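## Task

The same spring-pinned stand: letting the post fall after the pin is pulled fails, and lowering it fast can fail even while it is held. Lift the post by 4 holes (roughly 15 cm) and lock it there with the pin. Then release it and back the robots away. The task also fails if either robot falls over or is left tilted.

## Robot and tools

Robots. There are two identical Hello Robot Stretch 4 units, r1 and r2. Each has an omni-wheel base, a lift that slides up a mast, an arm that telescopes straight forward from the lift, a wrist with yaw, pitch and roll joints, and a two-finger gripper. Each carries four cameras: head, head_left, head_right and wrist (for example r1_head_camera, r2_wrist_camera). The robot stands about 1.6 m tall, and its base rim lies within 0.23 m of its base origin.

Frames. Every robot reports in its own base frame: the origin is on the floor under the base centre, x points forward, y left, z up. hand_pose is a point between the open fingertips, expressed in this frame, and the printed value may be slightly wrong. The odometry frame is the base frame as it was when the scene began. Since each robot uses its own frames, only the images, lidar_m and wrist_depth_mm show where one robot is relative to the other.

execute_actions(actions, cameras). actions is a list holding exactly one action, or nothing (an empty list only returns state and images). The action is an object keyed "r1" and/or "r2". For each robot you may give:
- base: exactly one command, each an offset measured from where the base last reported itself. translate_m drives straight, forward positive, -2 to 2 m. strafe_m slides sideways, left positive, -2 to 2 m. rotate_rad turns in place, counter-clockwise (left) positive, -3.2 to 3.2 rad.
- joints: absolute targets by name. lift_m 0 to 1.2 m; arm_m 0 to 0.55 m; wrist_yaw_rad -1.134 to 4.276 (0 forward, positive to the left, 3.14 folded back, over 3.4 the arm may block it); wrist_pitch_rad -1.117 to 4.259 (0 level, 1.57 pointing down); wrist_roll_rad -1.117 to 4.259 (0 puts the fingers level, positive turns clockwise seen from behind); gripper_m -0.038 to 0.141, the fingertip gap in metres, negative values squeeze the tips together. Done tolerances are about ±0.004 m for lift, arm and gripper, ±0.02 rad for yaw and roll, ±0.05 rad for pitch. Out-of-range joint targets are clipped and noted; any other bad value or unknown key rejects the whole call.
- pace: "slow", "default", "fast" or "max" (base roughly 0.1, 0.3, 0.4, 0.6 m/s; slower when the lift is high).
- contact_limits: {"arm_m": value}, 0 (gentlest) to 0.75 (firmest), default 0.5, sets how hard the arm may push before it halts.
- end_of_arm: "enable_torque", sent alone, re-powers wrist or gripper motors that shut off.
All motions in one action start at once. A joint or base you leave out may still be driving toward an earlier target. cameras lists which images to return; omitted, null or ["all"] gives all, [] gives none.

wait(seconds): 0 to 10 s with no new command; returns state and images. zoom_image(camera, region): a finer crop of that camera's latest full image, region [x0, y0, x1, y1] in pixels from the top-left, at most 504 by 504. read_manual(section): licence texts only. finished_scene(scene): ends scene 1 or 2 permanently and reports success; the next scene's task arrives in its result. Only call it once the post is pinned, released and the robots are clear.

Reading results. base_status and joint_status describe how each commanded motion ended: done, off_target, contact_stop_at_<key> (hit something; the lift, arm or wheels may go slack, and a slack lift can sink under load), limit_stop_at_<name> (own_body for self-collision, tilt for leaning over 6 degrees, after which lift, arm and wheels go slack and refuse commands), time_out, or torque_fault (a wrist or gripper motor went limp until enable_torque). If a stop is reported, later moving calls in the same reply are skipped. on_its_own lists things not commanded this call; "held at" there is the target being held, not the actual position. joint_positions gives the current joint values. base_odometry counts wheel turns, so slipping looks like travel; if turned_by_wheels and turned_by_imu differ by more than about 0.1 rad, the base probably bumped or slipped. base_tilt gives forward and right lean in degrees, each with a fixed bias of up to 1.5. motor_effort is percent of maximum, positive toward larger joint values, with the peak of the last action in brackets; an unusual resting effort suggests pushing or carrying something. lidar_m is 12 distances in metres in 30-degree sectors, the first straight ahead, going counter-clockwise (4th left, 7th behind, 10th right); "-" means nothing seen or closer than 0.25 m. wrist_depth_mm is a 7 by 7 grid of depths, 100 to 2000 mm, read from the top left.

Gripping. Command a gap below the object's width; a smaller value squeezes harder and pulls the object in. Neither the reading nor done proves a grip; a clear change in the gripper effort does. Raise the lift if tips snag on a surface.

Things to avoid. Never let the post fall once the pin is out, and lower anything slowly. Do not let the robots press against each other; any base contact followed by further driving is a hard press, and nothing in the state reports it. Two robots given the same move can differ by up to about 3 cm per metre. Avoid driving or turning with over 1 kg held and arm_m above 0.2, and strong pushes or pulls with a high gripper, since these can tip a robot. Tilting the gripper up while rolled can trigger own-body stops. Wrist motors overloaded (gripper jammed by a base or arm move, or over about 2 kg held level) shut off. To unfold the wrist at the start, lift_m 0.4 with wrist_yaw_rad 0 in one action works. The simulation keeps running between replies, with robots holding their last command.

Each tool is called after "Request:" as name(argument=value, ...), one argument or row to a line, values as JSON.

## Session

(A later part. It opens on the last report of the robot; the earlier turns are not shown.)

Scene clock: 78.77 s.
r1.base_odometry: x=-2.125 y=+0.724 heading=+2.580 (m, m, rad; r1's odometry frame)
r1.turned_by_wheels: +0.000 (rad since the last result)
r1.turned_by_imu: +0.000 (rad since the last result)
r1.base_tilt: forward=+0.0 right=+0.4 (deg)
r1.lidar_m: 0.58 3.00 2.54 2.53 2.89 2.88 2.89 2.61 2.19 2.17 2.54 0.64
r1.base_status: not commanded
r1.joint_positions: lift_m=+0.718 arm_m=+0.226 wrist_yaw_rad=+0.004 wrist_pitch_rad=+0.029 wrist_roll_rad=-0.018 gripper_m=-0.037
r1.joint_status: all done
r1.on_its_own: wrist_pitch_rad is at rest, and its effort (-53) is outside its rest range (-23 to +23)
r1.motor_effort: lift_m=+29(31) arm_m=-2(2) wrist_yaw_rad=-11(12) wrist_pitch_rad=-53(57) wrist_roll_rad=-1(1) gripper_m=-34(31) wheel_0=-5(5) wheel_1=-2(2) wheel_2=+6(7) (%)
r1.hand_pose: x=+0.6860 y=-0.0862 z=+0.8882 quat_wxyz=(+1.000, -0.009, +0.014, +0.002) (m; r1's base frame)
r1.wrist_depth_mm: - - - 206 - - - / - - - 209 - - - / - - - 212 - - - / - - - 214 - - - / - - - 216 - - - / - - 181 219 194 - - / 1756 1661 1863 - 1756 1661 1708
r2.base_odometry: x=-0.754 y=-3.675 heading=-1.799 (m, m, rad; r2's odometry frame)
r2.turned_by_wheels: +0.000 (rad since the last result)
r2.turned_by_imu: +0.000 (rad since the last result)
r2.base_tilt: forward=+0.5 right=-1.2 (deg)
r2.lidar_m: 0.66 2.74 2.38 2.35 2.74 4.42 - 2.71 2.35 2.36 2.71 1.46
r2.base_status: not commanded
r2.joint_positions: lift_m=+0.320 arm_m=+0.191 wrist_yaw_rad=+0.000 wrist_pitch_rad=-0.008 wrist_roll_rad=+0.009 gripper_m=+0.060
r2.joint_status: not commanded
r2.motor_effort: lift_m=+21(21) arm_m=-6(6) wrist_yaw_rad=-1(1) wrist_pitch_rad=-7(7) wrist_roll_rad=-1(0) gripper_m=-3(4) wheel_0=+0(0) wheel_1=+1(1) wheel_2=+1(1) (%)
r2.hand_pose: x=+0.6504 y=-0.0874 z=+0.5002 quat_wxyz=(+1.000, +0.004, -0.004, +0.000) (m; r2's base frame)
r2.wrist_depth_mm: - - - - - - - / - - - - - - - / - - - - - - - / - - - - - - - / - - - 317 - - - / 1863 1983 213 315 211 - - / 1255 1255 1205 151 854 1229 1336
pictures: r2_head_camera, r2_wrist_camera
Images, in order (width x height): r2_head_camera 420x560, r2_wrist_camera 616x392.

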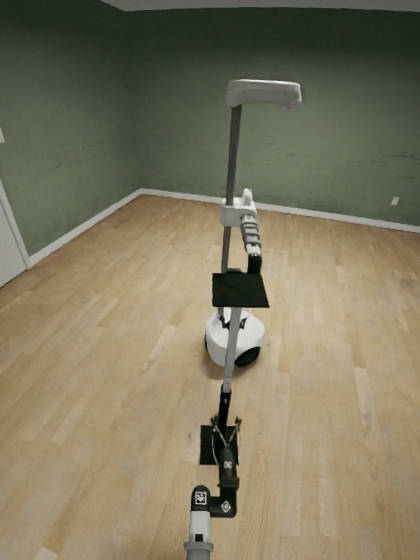

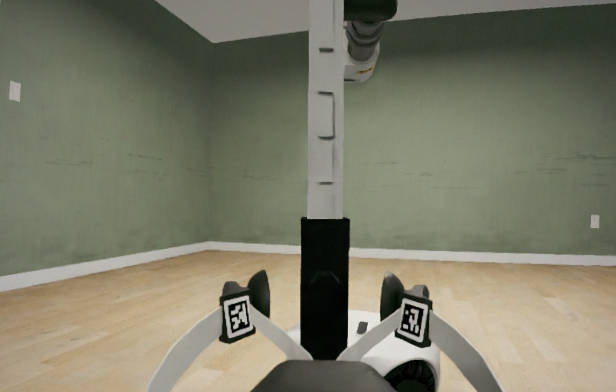

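Looks in; verify by unloading.

Request:
execute_actions(
  actions=[
    {"r1":{"joints":{"lift_m":0.701},"pace":"slow"}},
  ],
  cameras=["r2_head_camera","r2_wrist_camera"],
)

Request:
zoom_image(
  camera="r2_head_camera",
  region=[200,370,260,430],
)

Scene clock: 84.87 s.
r1.base_odometry: x=-2.125 y=+0.724 heading=+2.580 (m, m, rad; r1's odometry frame)
r1.turned_by_wheels: +0.000 (rad since the last result)
r1.turned_by_imu: +0.000 (rad since the last result)
r1.base_tilt: forward=-0.3 right=+0.3 (deg)
r1.lidar_m: 0.60 2.99 2.52 2.54 2.91 2.88 2.87 2.61 2.18 2.18 2.52 0.63
r1.base_status: not commanded
r1.joint_positions: lift_m=+0.701 arm_m=+0.226 wrist_yaw_rad=+0.003 wrist_pitch_rad=+0.011 wrist_roll_rad=-0.018 gripper_m=-0.037
r1.joint_status: all done
r1.motor_effort: lift_m=+16(28) arm_m=-1(2) wrist_yaw_rad=-7(10) wrist_pitch_rad=+0(53) wrist_roll_rad=-1(1) gripper_m=-31(32) wheel_0=-5(5) wheel_1=-2(3) wheel_2=+5(6) (%)
r1.hand_pose: x=+0.6859 y=-0.0866 z=+0.8765 quat_wxyz=(+1.000, -0.009, +0.005, +0.001) (m; r1's base frame)
r1.wrist_depth_mm: - - - 211 293 - - / - - - 211 - - - / - - - 213 - - - / - - - 215 - - - / - - - 216 - - - / - - 181 217 197 - - / 1863 1808 1921 - 1863 1756 1808
r2.base_odometry: x=-0.754 y=-3.675 heading=-1.799 (m, m, rad; r2's odometry frame)
r2.turned_by_wheels: +0.000 (rad since the last result)
r2.turned_by_imu: +0.000 (rad since the last result)
r2.base_tilt: forward=+0.5 right=-1.2 (deg)
r2.lidar_m: 0.67 2.78 2.37 2.37 2.74 4.43 - 2.74 2.35 2.35 2.72 1.45
r2.base_status: not commanded
r2.joint_positions: lift_m=+0.320 arm_m=+0.191 wrist_yaw_rad=+0.000 wrist_pitch_rad=-0.008 wrist_roll_rad=+0.009 gripper_m=+0.060
r2.joint_status: not commanded
r2.motor_effort: lift_m=+21(21) arm_m=-6(6) wrist_yaw_rad=-1(1) wrist_pitch_rad=-7(6) wrist_roll_rad=+0(0) gripper_m=-4(4) wheel_0=+0(0) wheel_1=+1(0) wheel_2=+1(1) (%)
r2.hand_pose: x=+0.6504 y=-0.0874 z=+0.5002 quat_wxyz=(+1.000, +0.004, -0.004, +0.000) (m; r2's base frame)
r2.wrist_depth_mm: - - - - - - - / - - - - - - - / - - - - - - - / - - - - - - - / - - - 319 - - - / 1921 1921 214 315 211 1983 - / 1281 1281 1205 151 854 1205 1308
pictures: r2_head_camera, r2_wrist_camera
Images, in order (width x height): r2_head_camera 420x560, r2_wrist_camera 616x392.

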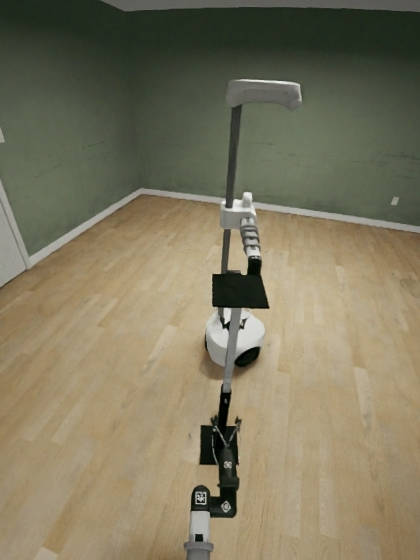

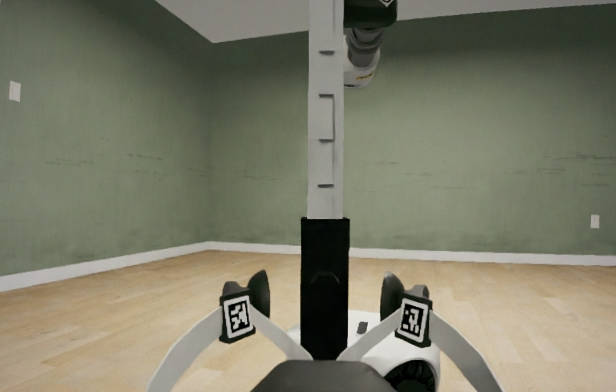

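Region (200, 370, 260, 430) of r2_head_camera's 420x560 image, scaled by 8.400, with more detail than that image has.

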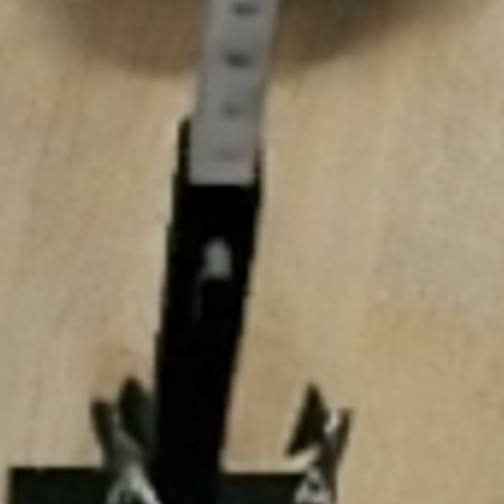

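Request:
execute_actions(
  actions=[
    {"r2":{"joints":{"arm_m":0}},"r1":{"joints":{"gripper_m":0.07}}},
  ],
  cameras=[],
)

Request:
execute_actions(
  actions=[
    {"r2":{"base":{"translate_m":-0.25},"pace":"max"},"r1":{"base":{"translate_m":-0.3},"joints":{"arm_m":0.005},"pace":"max"}},
  ],
  cameras=["r1_wrist_camera"],
)

Request:
finished_scene(
  scene=2,
)

Scene clock: 96.17 s.
r1.base_odometry: x=-2.125 y=+0.724 heading=+2.580 (m, m, rad; r1's odometry frame)
r1.turned_by_wheels: +0.000 (rad since the last result)
r1.turned_by_imu: +0.000 (rad since the last result)
r1.base_tilt: forward=-0.2 right=+0.2 (deg)
r1.lidar_m: 0.58 2.98 2.53 2.53 2.90 2.88 2.87 2.59 2.20 2.17 2.53 0.62
r1.base_status: not commanded
r1.joint_positions: lift_m=+0.701 arm_m=+0.226 wrist_yaw_rad=+0.000 wrist_pitch_rad=+0.012 wrist_roll_rad=-0.018 gripper_m=+0.070
r1.joint_status: all done
r1.motor_effort: lift_m=+17(17) arm_m=-1(2) wrist_yaw_rad=+2(19) wrist_pitch_rad=-6(7) wrist_roll_rad=-1(1) gripper_m=-2(29) wheel_0=+1(4) wheel_1=+1(2) wheel_2=-2(7) (%)
r1.hand_pose: x=+0.6857 y=-0.0875 z=+0.8760 quat_wxyz=(+1.000, -0.009, +0.006, +0.000) (m; r1's base frame)
r1.wrist_depth_mm: - - - 211 301 - - / - - - 213 - - - / - - - 214 - - - / - - - 216 - - - / - - - 218 - - - / - - 199 219 798 - - / 1863 1808 1808 - 1921 1756 1756
r2.base_odometry: x=-0.754 y=-3.675 heading=-1.799 (m, m, rad; r2's odometry frame)
r2.turned_by_wheels: +0.000 (rad since the last result)
r2.turned_by_imu: +0.001 (rad since the last result)
r2.base_tilt: forward=+0.5 right=-1.2 (deg)
r2.lidar_m: 0.67 2.76 2.38 2.38 2.74 4.42 - 2.71 2.34 2.34 2.72 1.45
r2.base_status: not commanded
r2.joint_positions: lift_m=+0.320 arm_m=+0.002 wrist_yaw_rad=+0.000 wrist_pitch_rad=-0.008 wrist_roll_rad=+0.009 gripper_m=+0.060
r2.joint_status: all done
r2.motor_effort: lift_m=+21(21) arm_m=-6(5) wrist_yaw_rad=+1(1) wrist_pitch_rad=-8(7) wrist_roll_rad=-1(1) gripper_m=-4(4) wheel_0=+0(0) wheel_1=+1(0) wheel_2=+1(1) (%)
r2.hand_pose: x=+0.4614 y=-0.0875 z=+0.5002 quat_wxyz=(+1.000, +0.004, -0.004, +0.000) (m; r2's base frame)
r2.wrist_depth_mm: - - - - - - - / - - - - - - - / - - - - - - - / - - - - - - - / - - - - - - - / 1921 1983 213 1138 211 - 1983 / 1281 1281 1255 151 1008 1229 1336
pictures: none
No camera images: the call's "cameras" was empty. Leave "cameras" out to get every camera's image.

Scene clock: 98.33 s.
r1.base_odometry: x=-1.871 y=+0.564 heading=+2.580 (m, m, rad; r1's odometry frame)
r1.turned_by_wheels: +0.000 (rad since the last result)
r1.turned_by_imu: +0.001 (rad since the last result)
r1.base_tilt: forward=-0.2 right=+0.3 (deg)
r1.lidar_m: 0.91 3.06 2.60 2.61 2.97 2.60 2.59 2.52 2.13 2.07 2.43 4.14
r1.base_status: done
r1.joint_positions: lift_m=+0.701 arm_m=+0.006 wrist_yaw_rad=+0.000 wrist_pitch_rad=+0.012 wrist_roll_rad=-0.018 gripper_m=+0.070
r1.joint_status: all done
r1.motor_effort: lift_m=+18(18) arm_m=-8(9) wrist_yaw_rad=+3(1) wrist_pitch_rad=-7(5) wrist_roll_rad=-1(1) gripper_m=-4(3) wheel_0=+1(5) wheel_1=+1(6) wheel_2=-1(8) (%)
r1.hand_pose: x=+0.4658 y=-0.0875 z=+0.8758 quat_wxyz=(+1.000, -0.009, +0.006, +0.000) (m; r1's base frame)
r1.wrist_depth_mm: - - - - - - - / - - - - - - - / - - - - - - - / - - - - - - - / - - - - - - - / - - 200 750 1756 - - / 1863 1808 1808 - 1921 1756 1808
r2.base_odometry: x=-0.697 y=-3.431 heading=-1.799 (m, m, rad; r2's odometry frame)
r2.turned_by_wheels: +0.000 (rad since the last result)
r2.turned_by_imu: +0.001 (rad since the last result)
r2.base_tilt: forward=+0.6 right=-1.2 (deg)
r2.lidar_m: 0.90 2.85 2.43 2.42 2.83 4.17 4.18 2.66 2.29 2.27 2.65 4.47
r2.base_status: done
r2.joint_positions: lift_m=+0.320 arm_m=+0.002 wrist_yaw_rad=+0.000 wrist_pitch_rad=-0.008 wrist_roll_rad=+0.009 gripper_m=+0.060
r2.joint_status: not commanded
r2.motor_effort: lift_m=+21(21) arm_m=-6(6) wrist_yaw_rad=+2(2) wrist_pitch_rad=-8(7) wrist_roll_rad=-1(0) gripper_m=-2(6) wheel_0=-2(9) wheel_1=-2(9) wheel_2=-1(15) (%)
r2.hand_pose: x=+0.4614 y=-0.0875 z=+0.5002 quat_wxyz=(+1.000, +0.004, -0.004, +0.000) (m; r2's base frame)
r2.wrist_depth_mm: - - - - - - - / - - - - - - - / - - - - - - - / - - - - - - - / - - - - - - - / 1808 1983 213 1576 212 - 1983 / 1281 1281 1229 151 1308 1229 1308
pictures: r1_wrist_camera
Images, in order (width x height): r1_wrist_camera 616x392.

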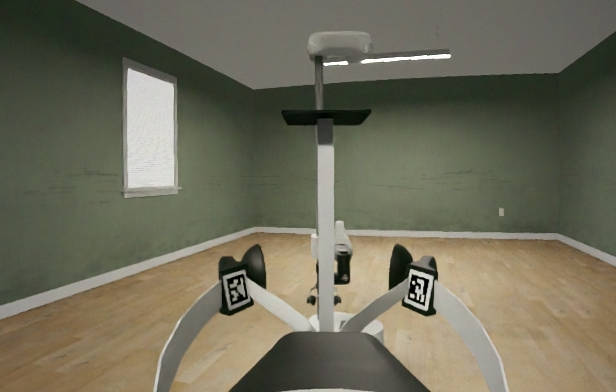

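The scene is finished: the task was done.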